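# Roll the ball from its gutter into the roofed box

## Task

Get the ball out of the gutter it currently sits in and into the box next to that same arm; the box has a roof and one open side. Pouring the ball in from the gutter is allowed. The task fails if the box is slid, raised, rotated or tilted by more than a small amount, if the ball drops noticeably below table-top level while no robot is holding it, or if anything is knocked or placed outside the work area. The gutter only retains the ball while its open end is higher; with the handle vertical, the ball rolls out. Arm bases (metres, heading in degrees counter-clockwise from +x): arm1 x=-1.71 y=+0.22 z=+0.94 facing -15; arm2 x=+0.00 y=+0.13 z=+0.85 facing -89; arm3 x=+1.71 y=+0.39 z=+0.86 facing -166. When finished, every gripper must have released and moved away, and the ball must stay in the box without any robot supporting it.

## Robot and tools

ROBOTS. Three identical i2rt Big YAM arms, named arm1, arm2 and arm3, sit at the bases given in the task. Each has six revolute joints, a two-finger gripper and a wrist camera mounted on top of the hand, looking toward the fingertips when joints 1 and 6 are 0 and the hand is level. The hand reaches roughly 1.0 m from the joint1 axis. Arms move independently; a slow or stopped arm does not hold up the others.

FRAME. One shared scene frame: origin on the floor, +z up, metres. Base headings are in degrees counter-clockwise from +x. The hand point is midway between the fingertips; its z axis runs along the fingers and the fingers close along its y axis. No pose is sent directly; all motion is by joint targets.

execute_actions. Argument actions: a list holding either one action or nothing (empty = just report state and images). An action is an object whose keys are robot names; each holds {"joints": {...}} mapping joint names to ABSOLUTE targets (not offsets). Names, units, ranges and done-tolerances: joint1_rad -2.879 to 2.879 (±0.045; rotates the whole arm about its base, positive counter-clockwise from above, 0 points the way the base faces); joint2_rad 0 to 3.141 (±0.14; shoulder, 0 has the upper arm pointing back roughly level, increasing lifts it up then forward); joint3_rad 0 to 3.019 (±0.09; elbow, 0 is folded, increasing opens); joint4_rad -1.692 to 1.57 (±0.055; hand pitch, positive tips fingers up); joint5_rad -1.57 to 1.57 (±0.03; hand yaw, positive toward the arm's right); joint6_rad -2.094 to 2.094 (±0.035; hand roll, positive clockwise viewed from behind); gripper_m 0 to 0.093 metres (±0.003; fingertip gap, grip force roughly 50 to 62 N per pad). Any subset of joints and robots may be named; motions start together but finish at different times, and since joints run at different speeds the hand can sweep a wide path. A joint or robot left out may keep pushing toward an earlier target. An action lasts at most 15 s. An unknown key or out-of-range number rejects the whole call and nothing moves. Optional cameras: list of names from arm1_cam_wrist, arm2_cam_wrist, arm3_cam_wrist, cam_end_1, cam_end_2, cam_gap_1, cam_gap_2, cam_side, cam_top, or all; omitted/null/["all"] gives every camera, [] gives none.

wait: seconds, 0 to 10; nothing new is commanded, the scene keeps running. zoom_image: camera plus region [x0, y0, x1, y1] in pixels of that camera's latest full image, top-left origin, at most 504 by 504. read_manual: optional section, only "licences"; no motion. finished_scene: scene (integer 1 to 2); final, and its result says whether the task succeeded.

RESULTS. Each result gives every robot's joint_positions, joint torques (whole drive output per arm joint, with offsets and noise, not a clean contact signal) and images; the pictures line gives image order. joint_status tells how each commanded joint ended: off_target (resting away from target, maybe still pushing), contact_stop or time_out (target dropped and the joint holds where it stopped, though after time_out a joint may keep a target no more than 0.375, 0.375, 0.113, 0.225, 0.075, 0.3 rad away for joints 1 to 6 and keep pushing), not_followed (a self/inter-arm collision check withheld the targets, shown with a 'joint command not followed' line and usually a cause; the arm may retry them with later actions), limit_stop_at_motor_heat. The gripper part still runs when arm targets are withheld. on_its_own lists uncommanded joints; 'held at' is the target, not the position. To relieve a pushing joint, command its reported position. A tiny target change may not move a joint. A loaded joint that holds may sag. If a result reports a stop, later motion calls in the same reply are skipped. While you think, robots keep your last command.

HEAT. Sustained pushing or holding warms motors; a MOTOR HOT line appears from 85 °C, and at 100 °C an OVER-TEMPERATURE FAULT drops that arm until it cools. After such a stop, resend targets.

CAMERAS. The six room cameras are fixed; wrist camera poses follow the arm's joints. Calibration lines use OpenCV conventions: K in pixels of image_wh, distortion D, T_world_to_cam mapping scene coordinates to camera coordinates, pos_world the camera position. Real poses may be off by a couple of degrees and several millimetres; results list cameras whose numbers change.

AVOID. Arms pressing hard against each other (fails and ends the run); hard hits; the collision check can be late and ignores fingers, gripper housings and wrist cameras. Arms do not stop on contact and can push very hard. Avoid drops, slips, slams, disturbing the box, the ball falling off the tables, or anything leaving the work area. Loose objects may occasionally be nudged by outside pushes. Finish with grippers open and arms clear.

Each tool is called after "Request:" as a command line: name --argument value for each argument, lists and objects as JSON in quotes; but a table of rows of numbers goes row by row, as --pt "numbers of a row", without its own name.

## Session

Request:
execute_actions --actions '[]'

Scene clock: 0.00 s.
Joint torques (N m, as the arm reports them, + toward a larger angle): no reading
arm1.joint_positions: joint1_rad=-0.894 joint2_rad=+0.442 joint3_rad=+1.426 joint4_rad=-1.391 joint5_rad=+0.192 joint6_rad=+0.091 gripper_m=+0.094
arm1.joint_status: not commanded
arm1.hand: x=-1.6893 y=+0.0772 z=+1.5196 quat_wxyz=(-0.432, -0.529, -0.644, +0.345) (m; scene frame)
arm2.joint_positions: joint1_rad=-0.112 joint2_rad=+0.336 joint3_rad=+1.605 joint4_rad=-1.598 joint5_rad=-0.149 joint6_rad=-0.015 gripper_m=+0.095
arm2.joint_status: not commanded
arm2.hand: x=+0.0203 y=+0.1003 z=+1.4580 quat_wxyz=(-0.433, -0.567, -0.582, +0.391) (m; scene frame)
arm3.joint_positions: joint1_rad=+0.491 joint2_rad=+0.265 joint3_rad=+1.482 joint4_rad=-1.284 joint5_rad=-0.172 joint6_rad=-0.316 gripper_m=+0.095
arm3.joint_status: not commanded
arm3.hand: x=+1.6965 y=+0.3348 z=+1.4962 quat_wxyz=(-0.203, -0.601, -0.415, +0.652) (m; scene frame)
pictures: arm1_cam_wrist, arm2_cam_wrist, arm3_cam_wrist, cam_end_1, cam_end_2, cam_gap_1, cam_gap_2, cam_side, cam_top
camera_calibration (this result's frames):
arm1_cam_wrist: T_world_to_cam=[[-0.978316, -0.207003, -0.00694274, -1.62595], [-0.174122, 0.840145, -0.513651, 0.424575], [0.11216, -0.501304, -0.857971, 1.65478], [0, 0, 0, 1]] pos_world=[-1.70237, 0.136267, 1.62655]
arm2_cam_wrist: T_world_to_cam=[[-0.998799, -0.0377099, -0.0312869, 0.0706065], [-0.0122064, 0.80988, -0.586468, 0.783261], [0.0474543, -0.585382, -0.809368, 1.36335], [0, 0, 0, 1]] pos_world=[0.0153858, 0.166393, 1.56502]
arm3_cam_wrist: T_world_to_cam=[[-0.764303, 0.575389, 0.291149, 0.672201], [0.199551, 0.640368, -0.741693, 0.562955], [-0.613205, -0.508779, -0.604255, 2.2362], [0, 0, 0, 1]] pos_world=[1.77267, 0.390455, 1.57306]
Images, in order (width x height): arm1_cam_wrist 672x504, arm2_cam_wrist 672x504, arm3_cam_wrist 672x504, cam_end_1 672x504, cam_end_2 672x504, cam_gap_1 672x504, cam_gap_2 672x504, cam_side 672x504, cam_top 672x504.

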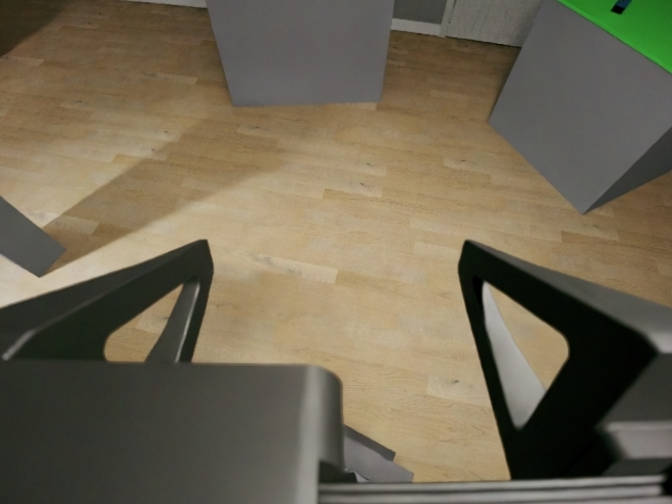

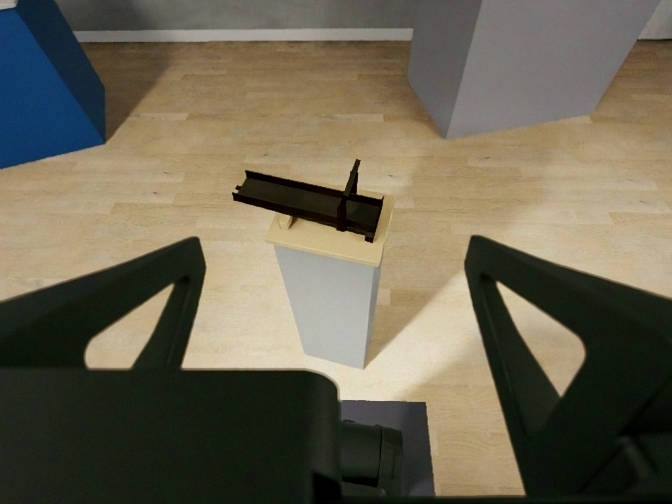

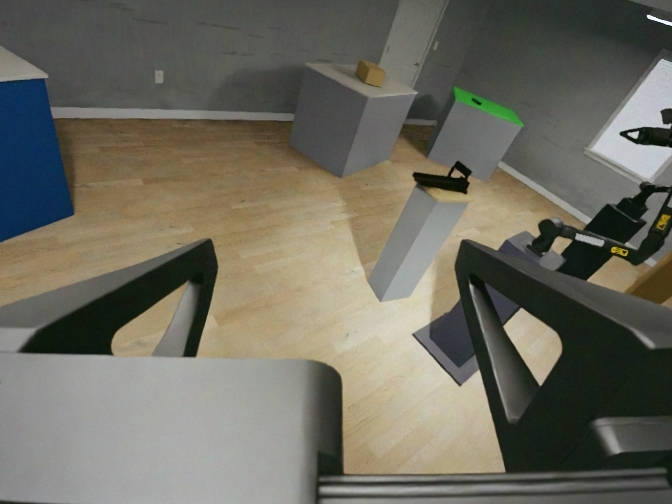

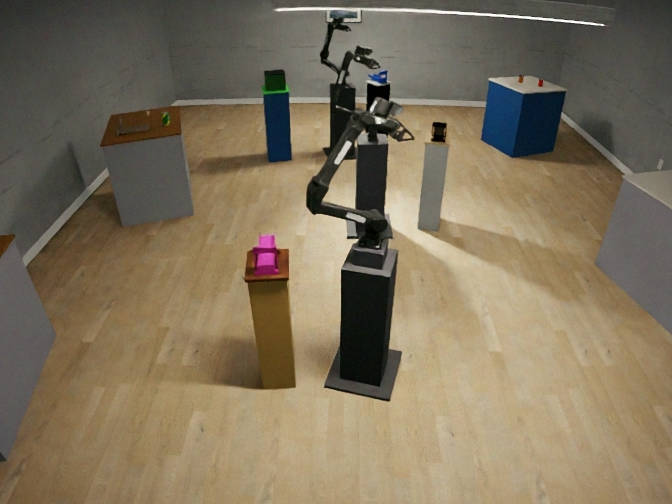

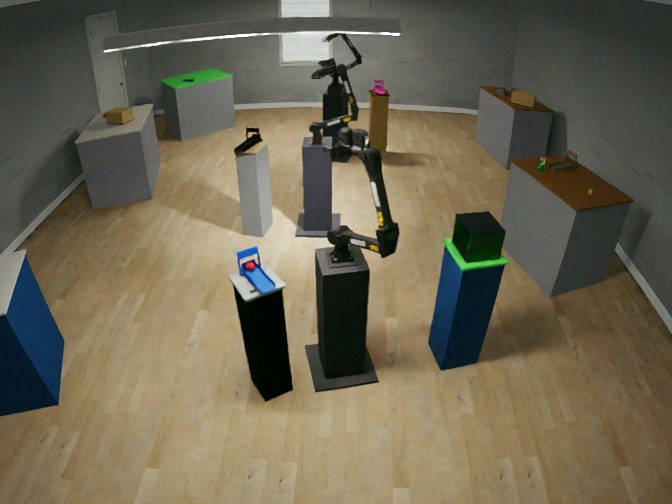

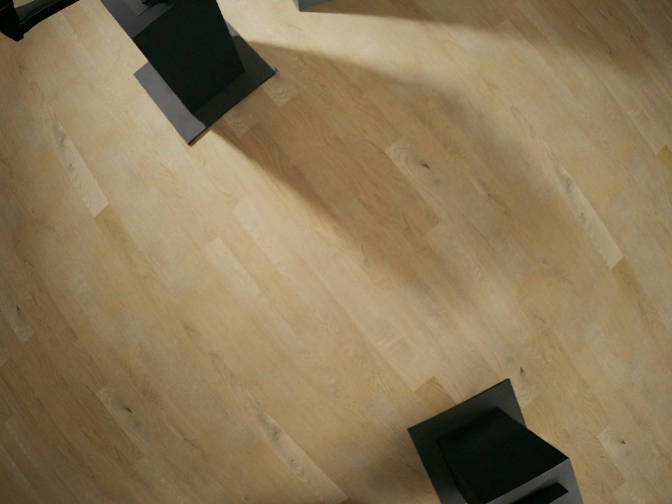

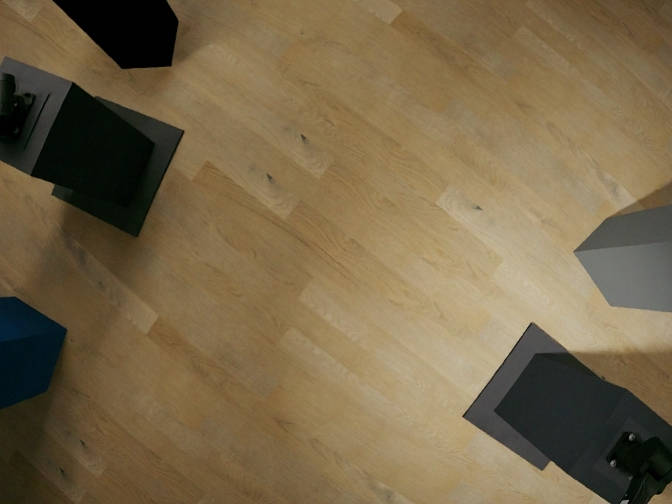

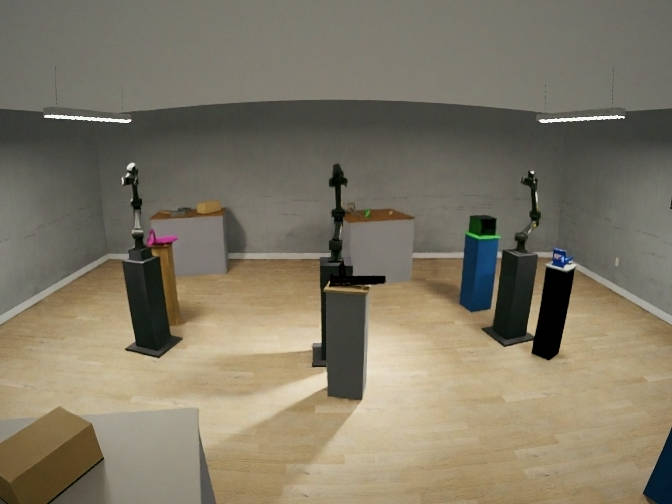

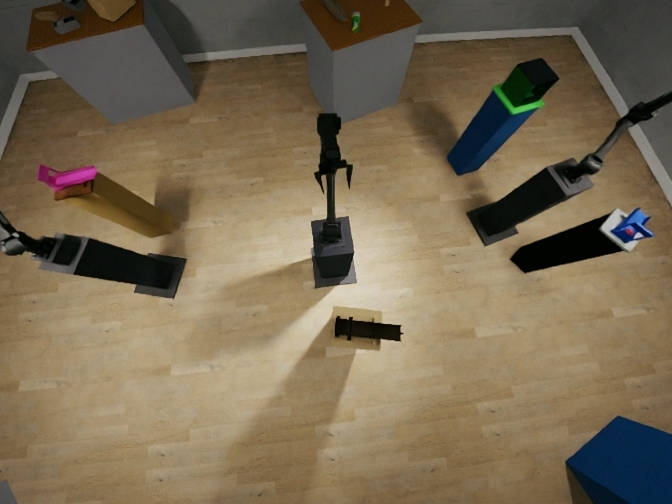

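Request:
zoom_image --camera "cam_end_2" --region '[210, 235, 310, 310]'

Request:
zoom_image --camera "cam_end_2" --region '[420, 200, 530, 282]'

Request:
zoom_image --camera "cam_top" --region '[580, 190, 672, 265]'

Request:
zoom_image --camera "cam_top" --region '[470, 45, 580, 130]'

Request:
zoom_image --camera "cam_side" --region '[450, 200, 590, 290]'

Region (210, 235, 310, 310) of cam_end_2's 672x504 image, scaled by 5.040, with more detail than that image has; it fills the top 378 rows of this view, and the rest is white.

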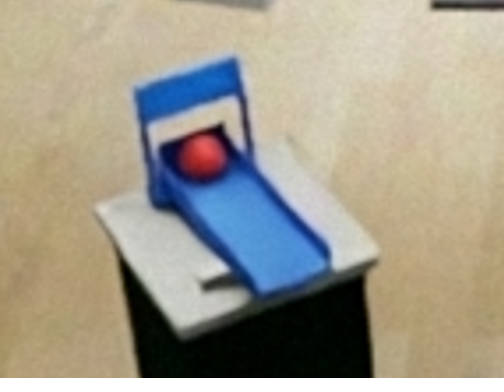

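Region (420, 200, 530, 282) of cam_end_2's 672x504 image, scaled by 4.582, with more detail than that image has; it fills the top 376 rows of this view, and the rest is white.

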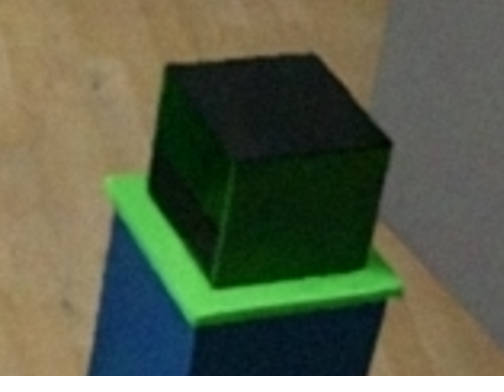

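Region (580, 190, 672, 265) of cam_top's 672x504 image, scaled by 5.478, with more detail than that image has; it fills the top 411 rows of this view, and the rest is white.

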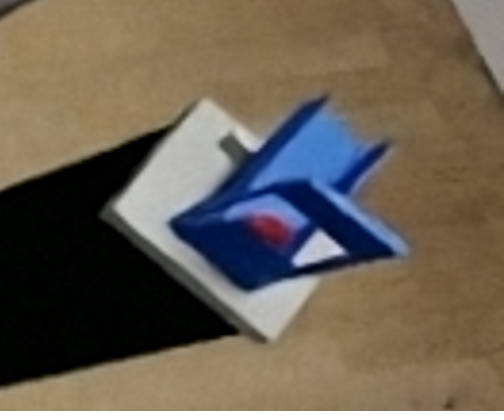

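Region (470, 45, 580, 130) of cam_top's 672x504 image, scaled by 4.582, with more detail than that image has; it fills the top 389 rows of this view, and the rest is white.

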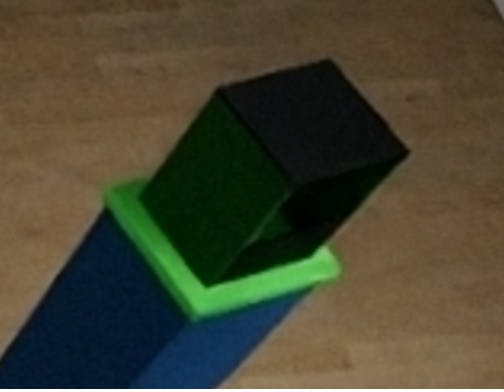

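Region (450, 200, 590, 290) of cam_side's 672x504 image, scaled by 3.600, with more detail than that image has; it fills the top 324 rows of this view, and the rest is white.

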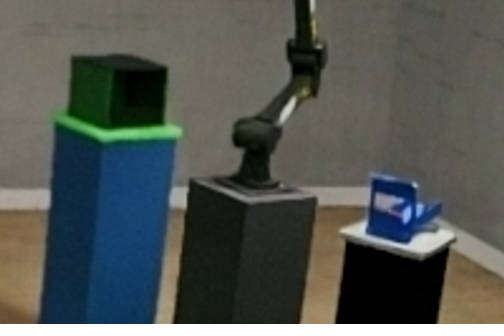

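Request:
execute_actions --actions '[{"arm3": {"joints": {"joint1_rad": 1.566, "joint2_rad": 1.677, "joint3_rad": 1.683, "joint4_rad": -1.671, "joint5_rad": -0.22, "joint6_rad": -0.411, "gripper_m": 0.093}}}]' --cameras '["arm3_cam_wrist", "cam_end_2", "cam_side"]'

Scene clock: 41.73 s.
Joint torques (N m, as the arm reports them, + toward a larger angle): arm1=[0.6  3.55 8.07 1.93 0.13 0.05] | arm2=[ 0.82 10.65  4.29  2.45  0.03 -0.05] | arm3=[ -0.69 -16.33   9.96   0.1   -0.2   -0.09]
arm1.joint_positions: joint1_rad=-0.894 joint2_rad=+0.442 joint3_rad=+1.426 joint4_rad=-1.391 joint5_rad=+0.192 joint6_rad=+0.091 gripper_m=+0.094
arm1.joint_status: not commanded
arm1.hand: x=-1.6893 y=+0.0772 z=+1.5196 quat_wxyz=(-0.432, -0.529, -0.644, +0.345) (m; scene frame)
arm2.joint_positions: joint1_rad=-0.112 joint2_rad=+0.336 joint3_rad=+1.605 joint4_rad=-1.598 joint5_rad=-0.149 joint6_rad=-0.015 gripper_m=+0.095
arm2.joint_status: not commanded
arm2.hand: x=+0.0203 y=+0.1003 z=+1.4580 quat_wxyz=(-0.433, -0.567, -0.582, +0.391) (m; scene frame)
arm3.joint_positions: joint1_rad=+1.575 joint2_rad=+1.678 joint3_rad=+1.669 joint4_rad=-1.663 joint5_rad=-0.219 joint6_rad=-0.400 gripper_m=+0.093
arm3.joint_status: all done
arm3.hand: x=+1.8691 y=-0.0748 z=+1.1154 quat_wxyz=(-0.051, -0.447, -0.886, -0.109) (m; scene frame)
pictures: arm3_cam_wrist, cam_end_2, cam_side
camera_calibration (this result's frames):
arm3_cam_wrist: T_world_to_cam=[[-0.785469, -0.571171, -0.238333, 1.69508], [-0.589988, 0.574701, 0.567126, 0.519352], [-0.186956, 0.586073, -0.788394, 1.39409], [0, 0, 0, 1]] pos_world=[1.89847, -0.147333, 1.20855]
Images, in order (width x height): arm3_cam_wrist 672x504, cam_end_2 672x504, cam_side 672x504.

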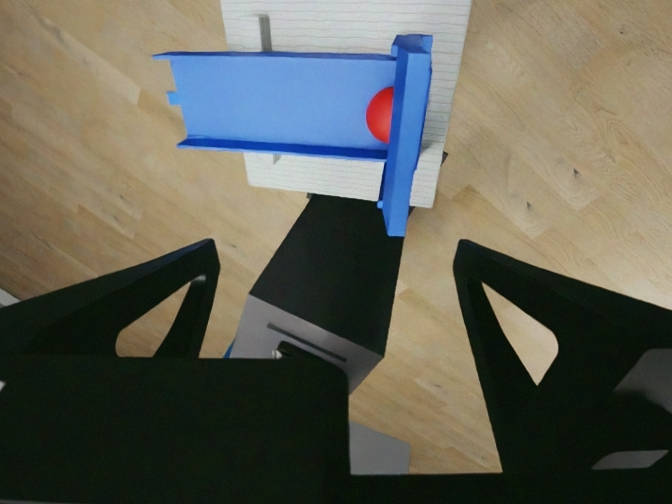

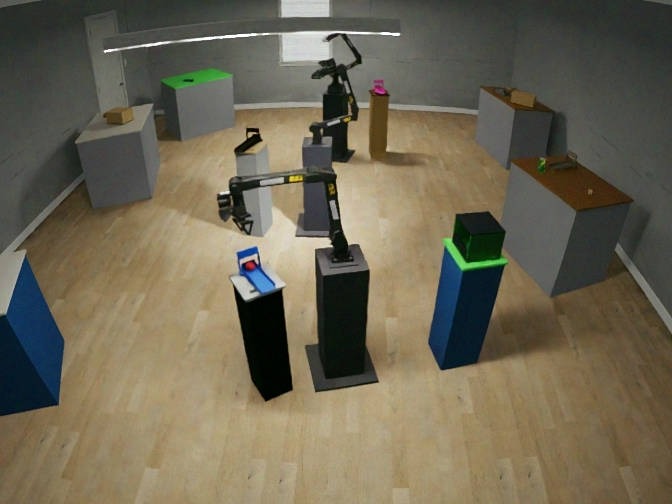

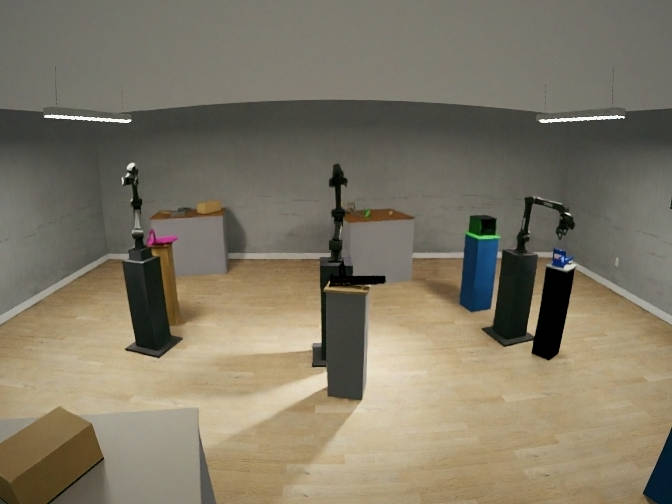

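Request:
execute_actions --actions '[]'

Scene clock: 59.93 s.
Joint torques (N m, as the arm reports them, + toward a larger angle): arm1=[0.56 3.6  8.06 1.93 0.13 0.06] | arm2=[ 0.66 10.38  4.45  2.51  0.04 -0.03] | arm3=[ -1.03 -16.56   9.95   0.12  -0.2   -0.08]
arm1.joint_positions: joint1_rad=-0.894 joint2_rad=+0.442 joint3_rad=+1.426 joint4_rad=-1.391 joint5_rad=+0.192 joint6_rad=+0.091 gripper_m=+0.094
arm1.joint_status: not commanded
arm1.hand: x=-1.6893 y=+0.0772 z=+1.5196 quat_wxyz=(-0.432, -0.529, -0.644, +0.345) (m; scene frame)
arm2.joint_positions: joint1_rad=-0.112 joint2_rad=+0.336 joint3_rad=+1.605 joint4_rad=-1.598 joint5_rad=-0.149 joint6_rad=-0.015 gripper_m=+0.095
arm2.joint_status: not commanded
arm2.hand: x=+0.0203 y=+0.1003 z=+1.4580 quat_wxyz=(-0.433, -0.567, -0.582, +0.391) (m; scene frame)
arm3.joint_positions: joint1_rad=+1.575 joint2_rad=+1.678 joint3_rad=+1.669 joint4_rad=-1.663 joint5_rad=-0.219 joint6_rad=-0.400 gripper_m=+0.093
arm3.joint_status: all done
arm3.hand: x=+1.8691 y=-0.0748 z=+1.1154 quat_wxyz=(-0.051, -0.447, -0.886, -0.109) (m; scene frame)
pictures: arm1_cam_wrist, arm2_cam_wrist, arm3_cam_wrist, cam_end_1, cam_end_2, cam_gap_1, cam_gap_2, cam_side, cam_top
camera_calibration (this result's frames):
arm1_cam_wrist: T_world_to_cam=[[-0.978316, -0.207003, -0.00694274, -1.62595], [-0.174122, 0.840145, -0.513651, 0.424575], [0.11216, -0.501304, -0.857971, 1.65478], [0, 0, 0, 1]] pos_world=[-1.70237, 0.136267, 1.62655]
arm2_cam_wrist: T_world_to_cam=[[-0.998799, -0.0377099, -0.0312869, 0.0706065], [-0.0122064, 0.80988, -0.586468, 0.783261], [0.0474543, -0.585382, -0.809368, 1.36335], [0, 0, 0, 1]] pos_world=[0.0153858, 0.166393, 1.56502]
arm3_cam_wrist: T_world_to_cam=[[-0.785469, -0.571171, -0.238333, 1.69508], [-0.589988, 0.574701, 0.567126, 0.519352], [-0.186956, 0.586073, -0.788394, 1.39409], [0, 0, 0, 1]] pos_world=[1.89847, -0.147333, 1.20855]
Images, in order (width x height): arm1_cam_wrist 672x504, arm2_cam_wrist 672x504, arm3_cam_wrist 672x504, cam_end_1 672x504, cam_end_2 672x504, cam_gap_1 672x504, cam_gap_2 672x504, cam_side 672x504, cam_top 672x504.

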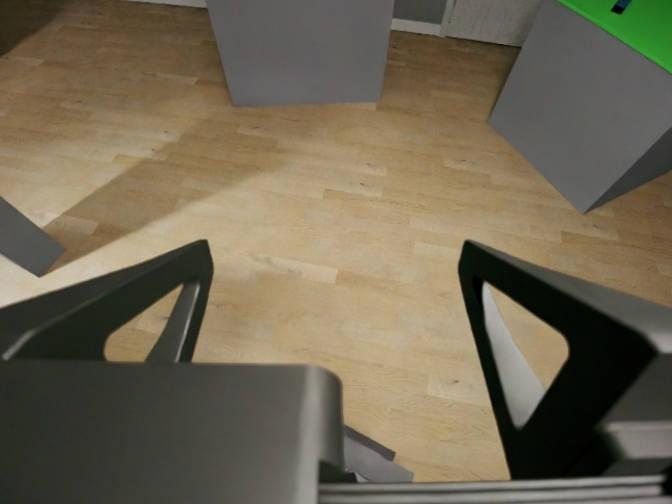

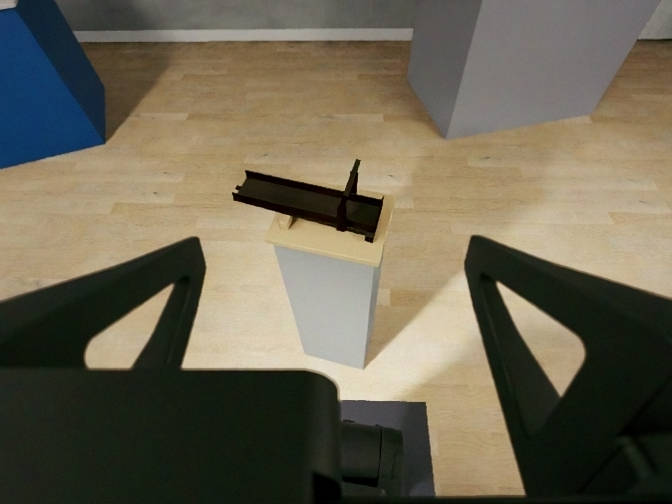

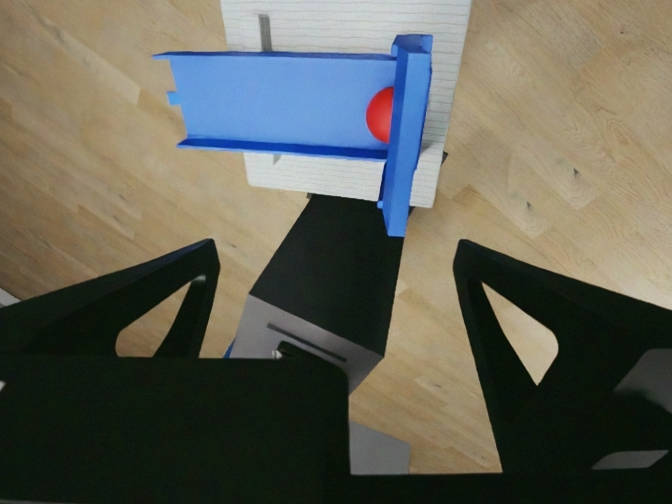

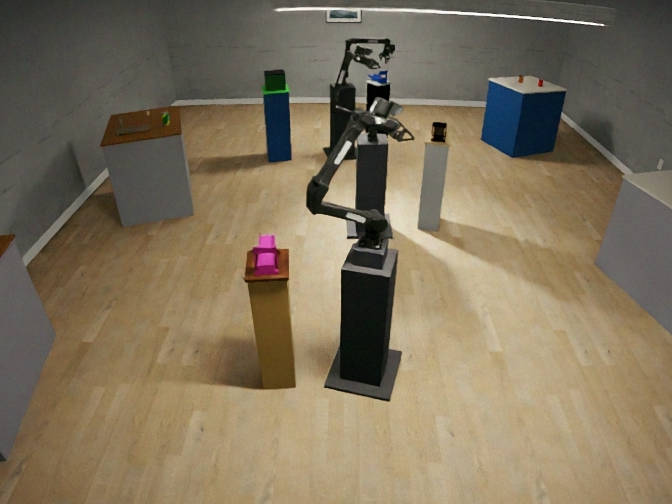

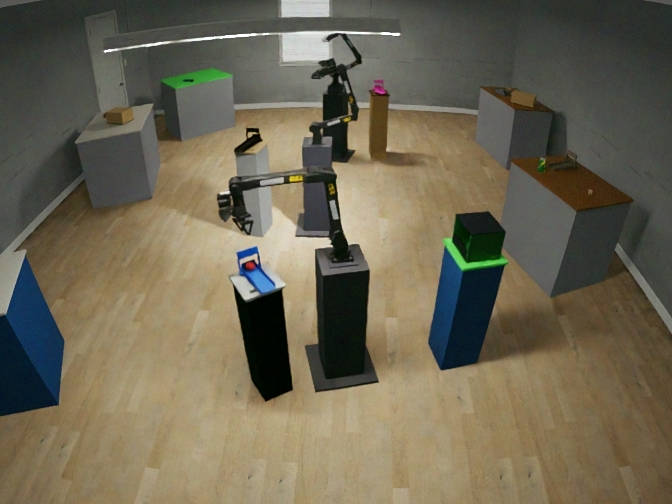

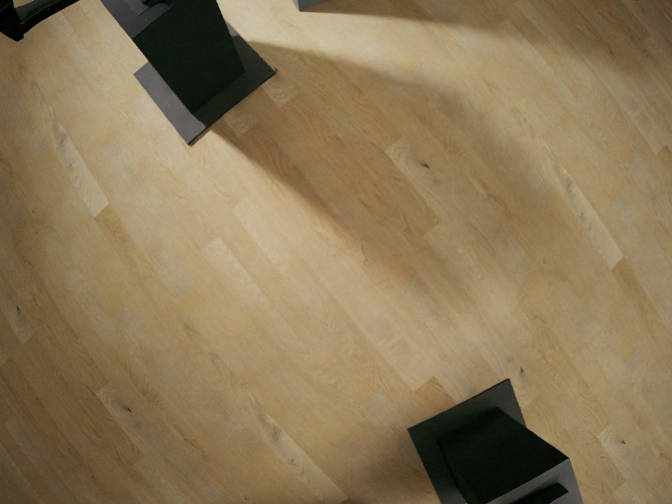

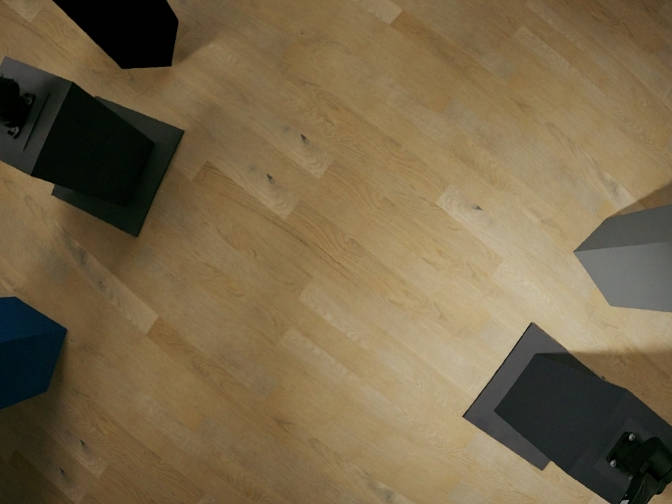

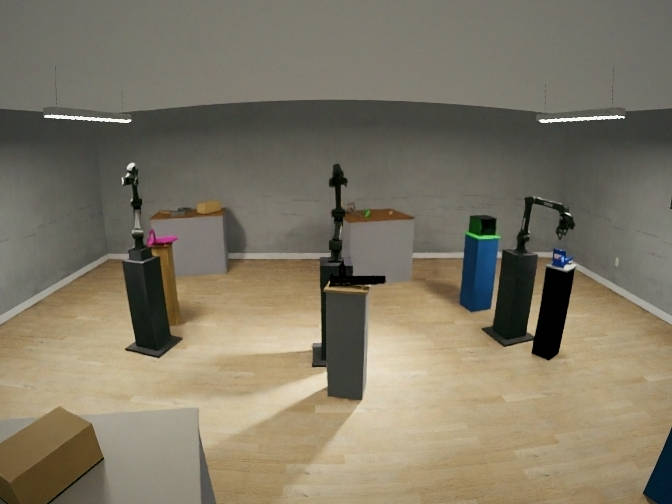

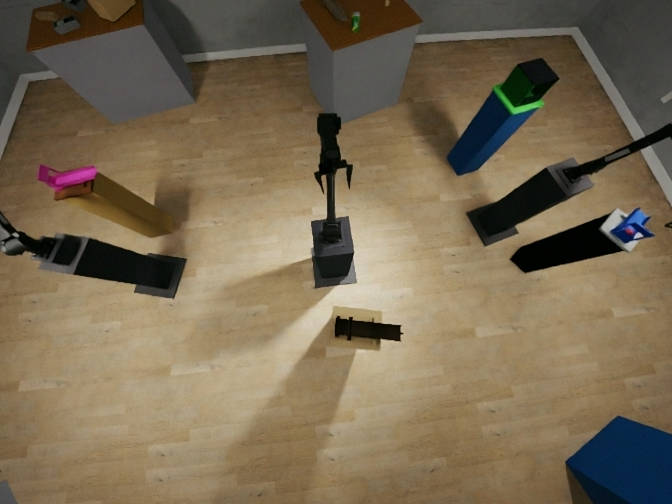

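Request:
execute_actions --actions '[{"arm3": {"joints": {"joint1_rad": 1.558, "joint2_rad": 1.706, "joint3_rad": 1.454, "joint4_rad": -1.40, "joint5_rad": -0.220, "joint6_rad": -0.412}}}]' --cameras '["arm3_cam_wrist", "cam_end_2"]'

Scene clock: 89.30 s.
Joint torques (N m, as the arm reports them, + toward a larger angle): arm1=[0.56 3.58 8.07 1.93 0.12 0.06] | arm2=[ 0.81 10.43  4.4   2.46  0.03 -0.06] | arm3=[ -0.97 -17.07   8.87   0.69  -0.19  -0.06]
arm1.joint_positions: joint1_rad=-0.894 joint2_rad=+0.442 joint3_rad=+1.426 joint4_rad=-1.391 joint5_rad=+0.192 joint6_rad=+0.091 gripper_m=+0.094
arm1.joint_status: not commanded
arm1.hand: x=-1.6893 y=+0.0772 z=+1.5196 quat_wxyz=(-0.432, -0.529, -0.644, +0.345) (m; scene frame)
arm2.joint_positions: joint1_rad=-0.112 joint2_rad=+0.336 joint3_rad=+1.605 joint4_rad=-1.598 joint5_rad=-0.149 joint6_rad=-0.015 gripper_m=+0.095
arm2.joint_status: not commanded
arm2.hand: x=+0.0203 y=+0.1003 z=+1.4580 quat_wxyz=(-0.433, -0.567, -0.582, +0.391) (m; scene frame)
arm3.joint_positions: joint1_rad=+1.568 joint2_rad=+1.714 joint3_rad=+1.449 joint4_rad=-1.409 joint5_rad=-0.219 joint6_rad=-0.401 gripper_m=+0.093
arm3.joint_status: all done
arm3.hand: x=+1.8656 y=-0.0755 z=+1.0150 quat_wxyz=(-0.051, -0.451, -0.885, -0.110) (m; scene frame)
pictures: arm3_cam_wrist, cam_end_2
camera_calibration (this result's frames):
arm3_cam_wrist: T_world_to_cam=[[-0.789462, -0.565338, -0.239046, 1.67663], [-0.585829, 0.577771, 0.568317, 0.565918], [-0.183177, 0.588705, -0.78732, 1.30678], [0, 0, 0, 1]] pos_world=[1.89454, -0.14842, 1.10803]
Images, in order (width x height): arm3_cam_wrist 672x504, cam_end_2 672x504.

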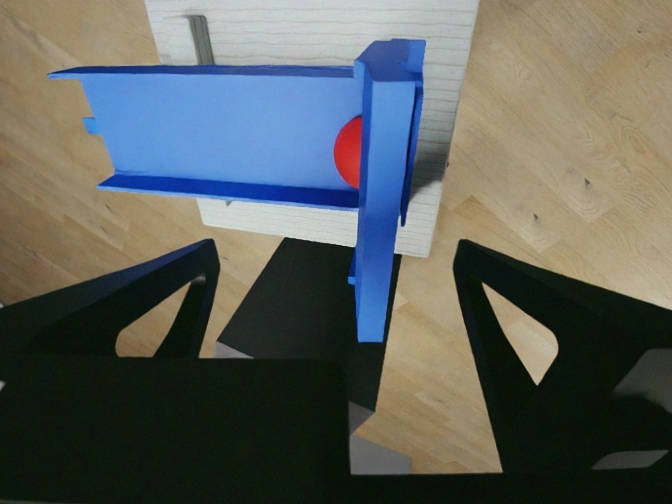

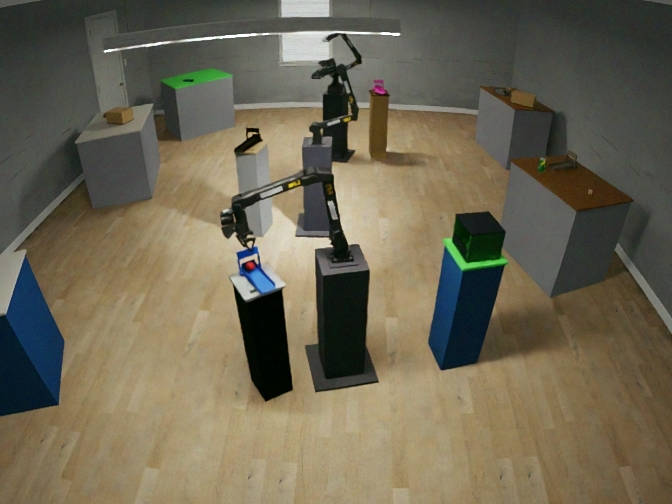

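Request:
execute_actions --actions '[{"arm3": {"joints": {"joint1_rad": 1.549, "joint2_rad": 1.733, "joint3_rad": 1.380, "joint4_rad": -1.288, "joint5_rad": -0.220, "joint6_rad": -0.40}}}]' --cameras '["arm3_cam_wrist", "cam_end_2"]'

Scene clock: 111.50 s.
Joint torques (N m, as the arm reports them, + toward a larger angle): arm1=[0.58 3.64 8.06 1.93 0.13 0.05] | arm2=[ 0.59 10.19  4.35  2.45  0.04 -0.04] | arm3=[ -0.92 -16.23   8.31   0.78  -0.16   0.08]
arm1.joint_positions: joint1_rad=-0.894 joint2_rad=+0.442 joint3_rad=+1.426 joint4_rad=-1.391 joint5_rad=+0.192 joint6_rad=+0.091 gripper_m=+0.094
arm1.joint_status: not commanded
arm1.hand: x=-1.6893 y=+0.0772 z=+1.5196 quat_wxyz=(-0.432, -0.529, -0.644, +0.345) (m; scene frame)
arm2.joint_positions: joint1_rad=-0.112 joint2_rad=+0.336 joint3_rad=+1.605 joint4_rad=-1.598 joint5_rad=-0.149 joint6_rad=-0.015 gripper_m=+0.095
arm2.joint_status: not commanded
arm2.hand: x=+0.0203 y=+0.1003 z=+1.4580 quat_wxyz=(-0.433, -0.567, -0.582, +0.391) (m; scene frame)
arm3.joint_positions: joint1_rad=+1.558 joint2_rad=+1.731 joint3_rad=+1.381 joint4_rad=-1.297 joint5_rad=-0.219 joint6_rad=-0.401 gripper_m=+0.093
arm3.joint_status: all done
arm3.hand: x=+1.8619 y=-0.0796 z=+0.9812 quat_wxyz=(-0.060, -0.454, -0.884, -0.099) (m; scene frame)
pictures: arm3_cam_wrist, cam_end_2
camera_calibration (this result's frames):
arm3_cam_wrist: T_world_to_cam=[[-0.79342, -0.563831, -0.229304, 1.66122], [-0.583664, 0.597882, 0.54943, 0.601358], [-0.172689, 0.569765, -0.803459, 1.27669], [0, 0, 0, 1]] pos_world=[1.88951, -0.150306, 1.07629]
Images, in order (width x height): arm3_cam_wrist 672x504, cam_end_2 672x504.

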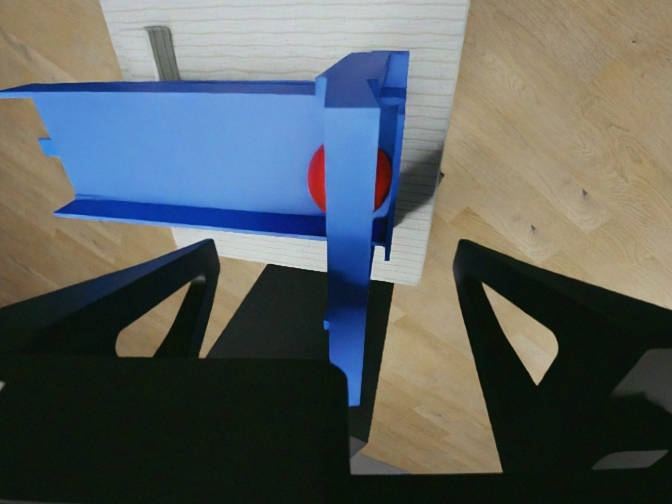

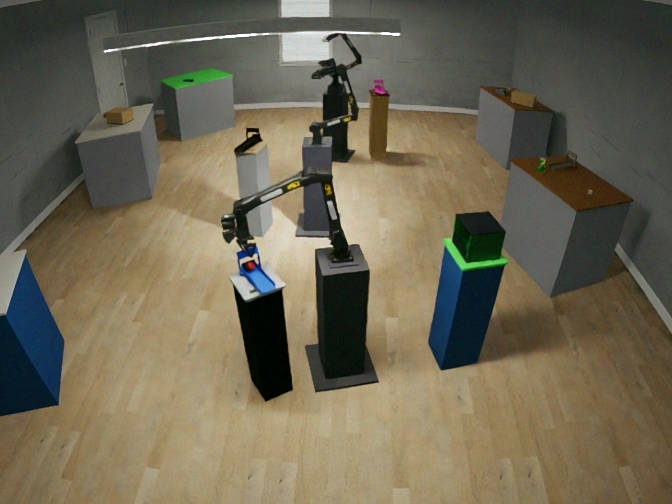

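Request:
execute_actions --actions '[{"arm3": {"joints": {"joint2_rad": 1.748, "gripper_m": 0.0}}}]' --cameras '["arm3_cam_wrist", "cam_end_2"]'

Scene clock: 118.37 s.
Joint torques (N m, as the arm reports them, + toward a larger angle): arm1=[0.57 3.62 8.06 1.93 0.13 0.05] | arm2=[ 0.81 10.38  4.32  2.48  0.05 -0.06] | arm3=[ -0.86 -15.85   8.21   0.83  -0.13   0.07]
arm1.joint_positions: joint1_rad=-0.894 joint2_rad=+0.442 joint3_rad=+1.426 joint4_rad=-1.391 joint5_rad=+0.192 joint6_rad=+0.091 gripper_m=+0.094
arm1.joint_status: not commanded
arm1.hand: x=-1.6893 y=+0.0772 z=+1.5196 quat_wxyz=(-0.432, -0.529, -0.644, +0.345) (m; scene frame)
arm2.joint_positions: joint1_rad=-0.112 joint2_rad=+0.336 joint3_rad=+1.605 joint4_rad=-1.598 joint5_rad=-0.149 joint6_rad=-0.015 gripper_m=+0.095
arm2.joint_status: not commanded
arm2.hand: x=+0.0203 y=+0.1003 z=+1.4580 quat_wxyz=(-0.433, -0.567, -0.582, +0.391) (m; scene frame)
arm3.joint_positions: joint1_rad=+1.557 joint2_rad=+1.737 joint3_rad=+1.381 joint4_rad=-1.296 joint5_rad=-0.220 joint6_rad=-0.400 gripper_m=+0.012
arm3.joint_status: gripper_m off_target (ended at +0.012, target +0.000); the others done
arm3.hand: x=+1.8617 y=-0.0798 z=+0.9783 quat_wxyz=(-0.059, -0.454, -0.883, -0.102) (m; scene frame)
pictures: arm3_cam_wrist, cam_end_2
camera_calibration (this result's frames):
arm3_cam_wrist: T_world_to_cam=[[-0.794205, -0.561634, -0.23196, 1.66453], [-0.582673, 0.595568, 0.552984, 0.597417], [-0.172427, 0.57434, -0.800252, 1.27123], [0, 0, 0, 1]] pos_world=[1.88927, -0.151061, 1.07305]
Images, in order (width x height): arm3_cam_wrist 672x504, cam_end_2 672x504.

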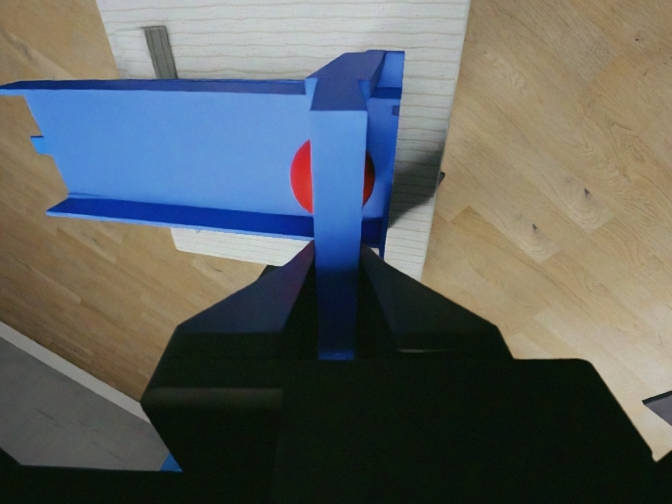

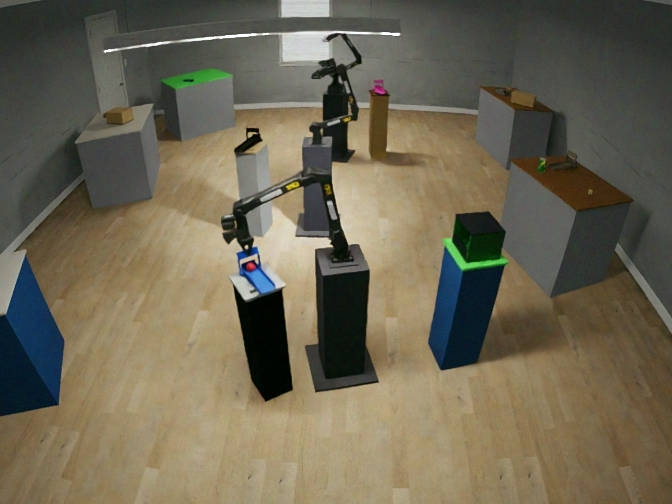

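Request:
zoom_image --camera "cam_end_2" --region '[420, 200, 530, 282]'

Region (420, 200, 530, 282) of cam_end_2's 672x504 image, scaled by 4.582, with more detail than that image has; it fills the top 376 rows of this view, and the rest is white.

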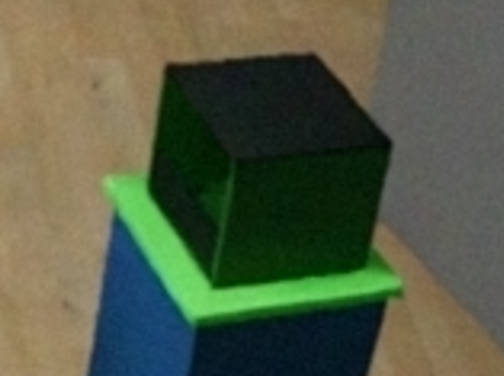

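Request:
execute_actions --actions '[{"arm3": {"joints": {"joint2_rad": 1.678, "joint3_rad": 1.71, "joint4_rad": -1.67, "joint5_rad": -0.6, "gripper_m": 0.0}}}]' --cameras '["arm3_cam_wrist", "cam_end_2"]'

Scene clock: 227.73 s.
Joint torques (N m, as the arm reports them, + toward a larger angle): arm1=[0.62 3.61 8.05 1.93 0.13 0.05] | arm2=[ 0.61 10.37  4.41  2.49  0.02 -0.05] | arm3=[ -1.33 -16.42  12.33   0.1   -0.79   0.01]
arm1.joint_positions: joint1_rad=-0.894 joint2_rad=+0.442 joint3_rad=+1.426 joint4_rad=-1.391 joint5_rad=+0.192 joint6_rad=+0.091 gripper_m=+0.094
arm1.joint_status: not commanded
arm1.hand: x=-1.6893 y=+0.0772 z=+1.5196 quat_wxyz=(-0.432, -0.529, -0.644, +0.345) (m; scene frame)
arm2.joint_positions: joint1_rad=-0.112 joint2_rad=+0.336 joint3_rad=+1.605 joint4_rad=-1.598 joint5_rad=-0.149 joint6_rad=-0.015 gripper_m=+0.095
arm2.joint_status: not commanded
arm2.hand: x=+0.0203 y=+0.1003 z=+1.4580 quat_wxyz=(-0.433, -0.567, -0.582, +0.391) (m; scene frame)
arm3.joint_positions: joint1_rad=+1.556 joint2_rad=+1.679 joint3_rad=+1.668 joint4_rad=-1.661 joint5_rad=-0.592 joint6_rad=-0.400 gripper_m=+0.012
arm3.joint_status: gripper_m off_target (ended at +0.012, target +0.000); the others done
arm3.hand: x=+1.9181 y=-0.0671 z=+1.1400 quat_wxyz=(-0.193, -0.446, -0.844, -0.224) (m; scene frame)
pictures: arm3_cam_wrist, cam_end_2
camera_calibration (this result's frames):
arm3_cam_wrist: T_world_to_cam=[[-0.670784, -0.495958, -0.551429, 1.88585], [-0.730507, 0.570243, 0.375743, 1.01728], [0.128096, 0.654865, -0.744811, 0.768817], [0, 0, 0, 1]] pos_world=[1.90965, -0.148263, 1.2303]
Images, in order (width x height): arm3_cam_wrist 672x504, cam_end_2 672x504.

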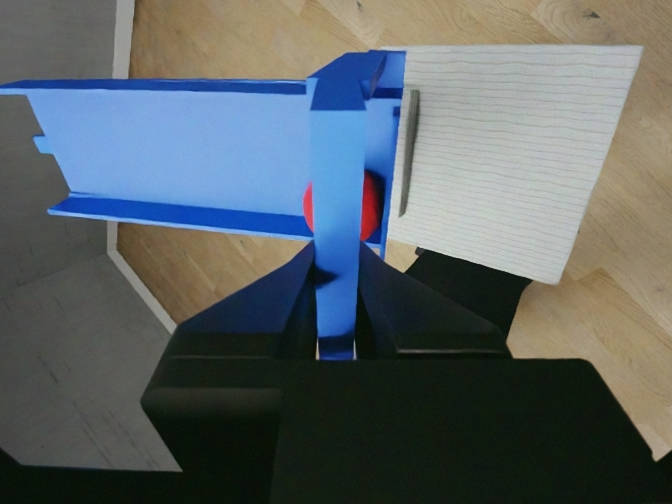

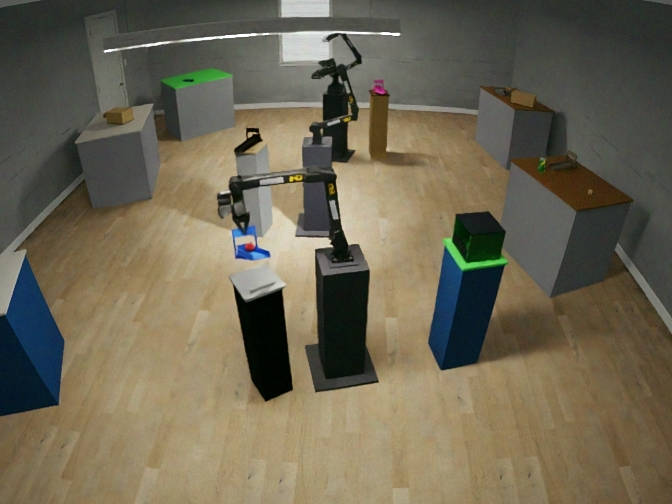

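Request:
execute_actions --actions '[{"arm3": {"joints": {"joint1_rad": -1.75, "joint2_rad": 1.044, "joint3_rad": 0.94, "joint4_rad": -0.84, "joint5_rad": -0.6, "joint6_rad": 0.0, "gripper_m": 0.0}}}]' --cameras '["arm3_cam_wrist", "cam_end_2"]'

Scene clock: 233.40 s.
Joint torques (N m, as the arm reports them, + toward a larger angle): arm1=[0.58 3.53 8.06 1.95 0.13 0.05] | arm2=[ 1.02 10.07  4.41  2.49  0.03 -0.04] | arm3=[-0.35 -8.37 10.53  2.04 -0.7   0.15]
arm1.joint_positions: joint1_rad=-0.894 joint2_rad=+0.442 joint3_rad=+1.426 joint4_rad=-1.391 joint5_rad=+0.192 joint6_rad=+0.091 gripper_m=+0.094
arm1.joint_status: not commanded
arm1.hand: x=-1.6893 y=+0.0772 z=+1.5196 quat_wxyz=(-0.432, -0.529, -0.644, +0.345) (m; scene frame)
arm2.joint_positions: joint1_rad=-0.112 joint2_rad=+0.336 joint3_rad=+1.605 joint4_rad=-1.598 joint5_rad=-0.149 joint6_rad=-0.015 gripper_m=+0.095
arm2.joint_status: not commanded
arm2.hand: x=+0.0203 y=+0.1003 z=+1.4580 quat_wxyz=(-0.433, -0.567, -0.582, +0.391) (m; scene frame)
arm3.joint_positions: joint1_rad=-1.749 joint2_rad=+1.059 joint3_rad=+0.930 joint4_rad=-0.855 joint5_rad=-0.592 joint6_rad=-0.012 gripper_m=+0.012
arm3.joint_status: gripper_m off_target (ended at +0.012, target +0.000); the others done
arm3.hand: x=+1.5940 y=+0.7765 z=+1.1225 quat_wxyz=(-0.012, -0.729, +0.561, +0.392) (m; scene frame)
pictures: arm3_cam_wrist, cam_end_2
camera_calibration (this result's frames):
arm3_cam_wrist: T_world_to_cam=[[0.809695, 0.365603, -0.459053, -1.05539], [0.38538, -0.921182, -0.053907, 0.167728], [-0.442579, -0.133262, -0.886772, 1.92587], [0, 0, 0, 1]] pos_world=[1.64225, 0.797005, 1.23238]
Images, in order (width x height): arm3_cam_wrist 672x504, cam_end_2 672x504.

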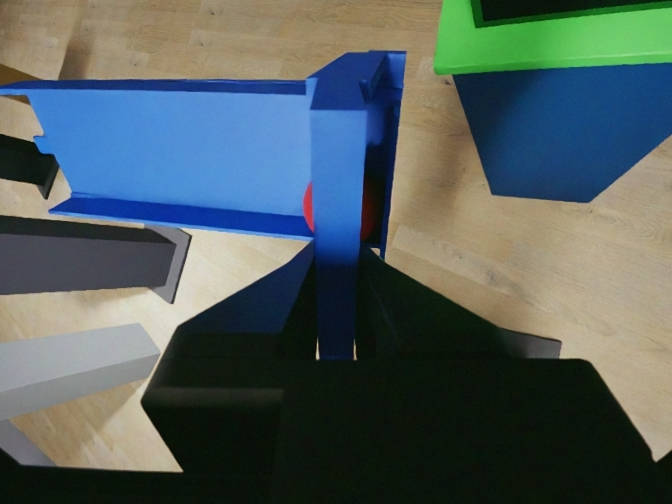

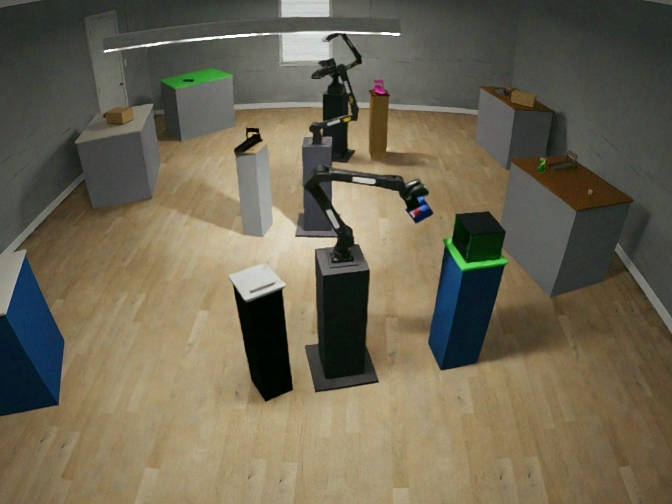

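Request:
execute_actions --actions '[{"arm3": {"joints": {"joint6_rad": 1.43, "gripper_m": 0.0}}}]' --cameras '["arm3_cam_wrist", "cam_end_2"]'

Scene clock: 263.87 s.
Joint torques (N m, as the arm reports them, + toward a larger angle): arm1=[0.55 3.55 8.05 1.95 0.13 0.06] | arm2=[ 0.7  10.55  4.39  2.55  0.04 -0.05] | arm3=[-0.56 -8.46 10.54  2.1  -0.59  0.11]
arm1.joint_positions: joint1_rad=-0.894 joint2_rad=+0.442 joint3_rad=+1.426 joint4_rad=-1.391 joint5_rad=+0.192 joint6_rad=+0.091 gripper_m=+0.094
arm1.joint_status: not commanded
arm1.hand: x=-1.6893 y=+0.0772 z=+1.5196 quat_wxyz=(-0.432, -0.529, -0.644, +0.345) (m; scene frame)
arm2.joint_positions: joint1_rad=-0.112 joint2_rad=+0.336 joint3_rad=+1.605 joint4_rad=-1.598 joint5_rad=-0.149 joint6_rad=-0.015 gripper_m=+0.095
arm2.joint_status: not commanded
arm2.hand: x=+0.0203 y=+0.1003 z=+1.4580 quat_wxyz=(-0.433, -0.567, -0.582, +0.391) (m; scene frame)
arm3.joint_positions: joint1_rad=-1.749 joint2_rad=+1.059 joint3_rad=+0.930 joint4_rad=-0.855 joint5_rad=-0.594 joint6_rad=+1.420 gripper_m=+0.012
arm3.joint_status: gripper_m off_target (ended at +0.012, target +0.000); the others done
joint sent to its limit — the command would take arm3.gripper_m past its lower limit, so that joint was sent only as far as its limit.
arm3.hand: x=+1.5938 y=+0.7764 z=+1.1227 quat_wxyz=(-0.267, -0.182, +0.902, +0.288) (m; scene frame)
pictures: arm3_cam_wrist, cam_end_2
camera_calibration (this result's frames):
arm3_cam_wrist: T_world_to_cam=[[0.17053, -0.771343, -0.613147, 1.01934], [-0.30902, -0.632734, 0.710038, 0.19283], [-0.935642, 0.0683914, -0.346261, 1.94832], [0, 0, 0, 1]] pos_world=[1.70869, 0.775022, 1.16272]
Images, in order (width x height): arm3_cam_wrist 672x504, cam_end_2 672x504.

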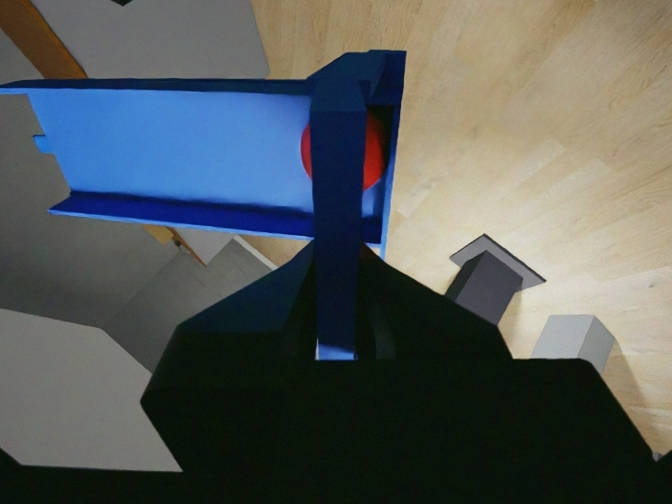

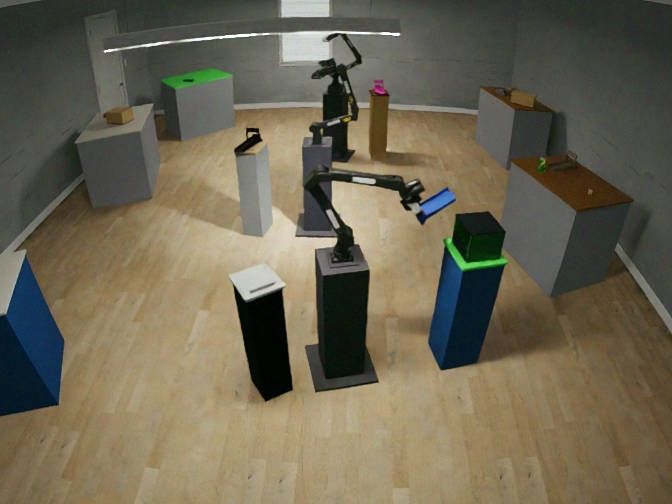

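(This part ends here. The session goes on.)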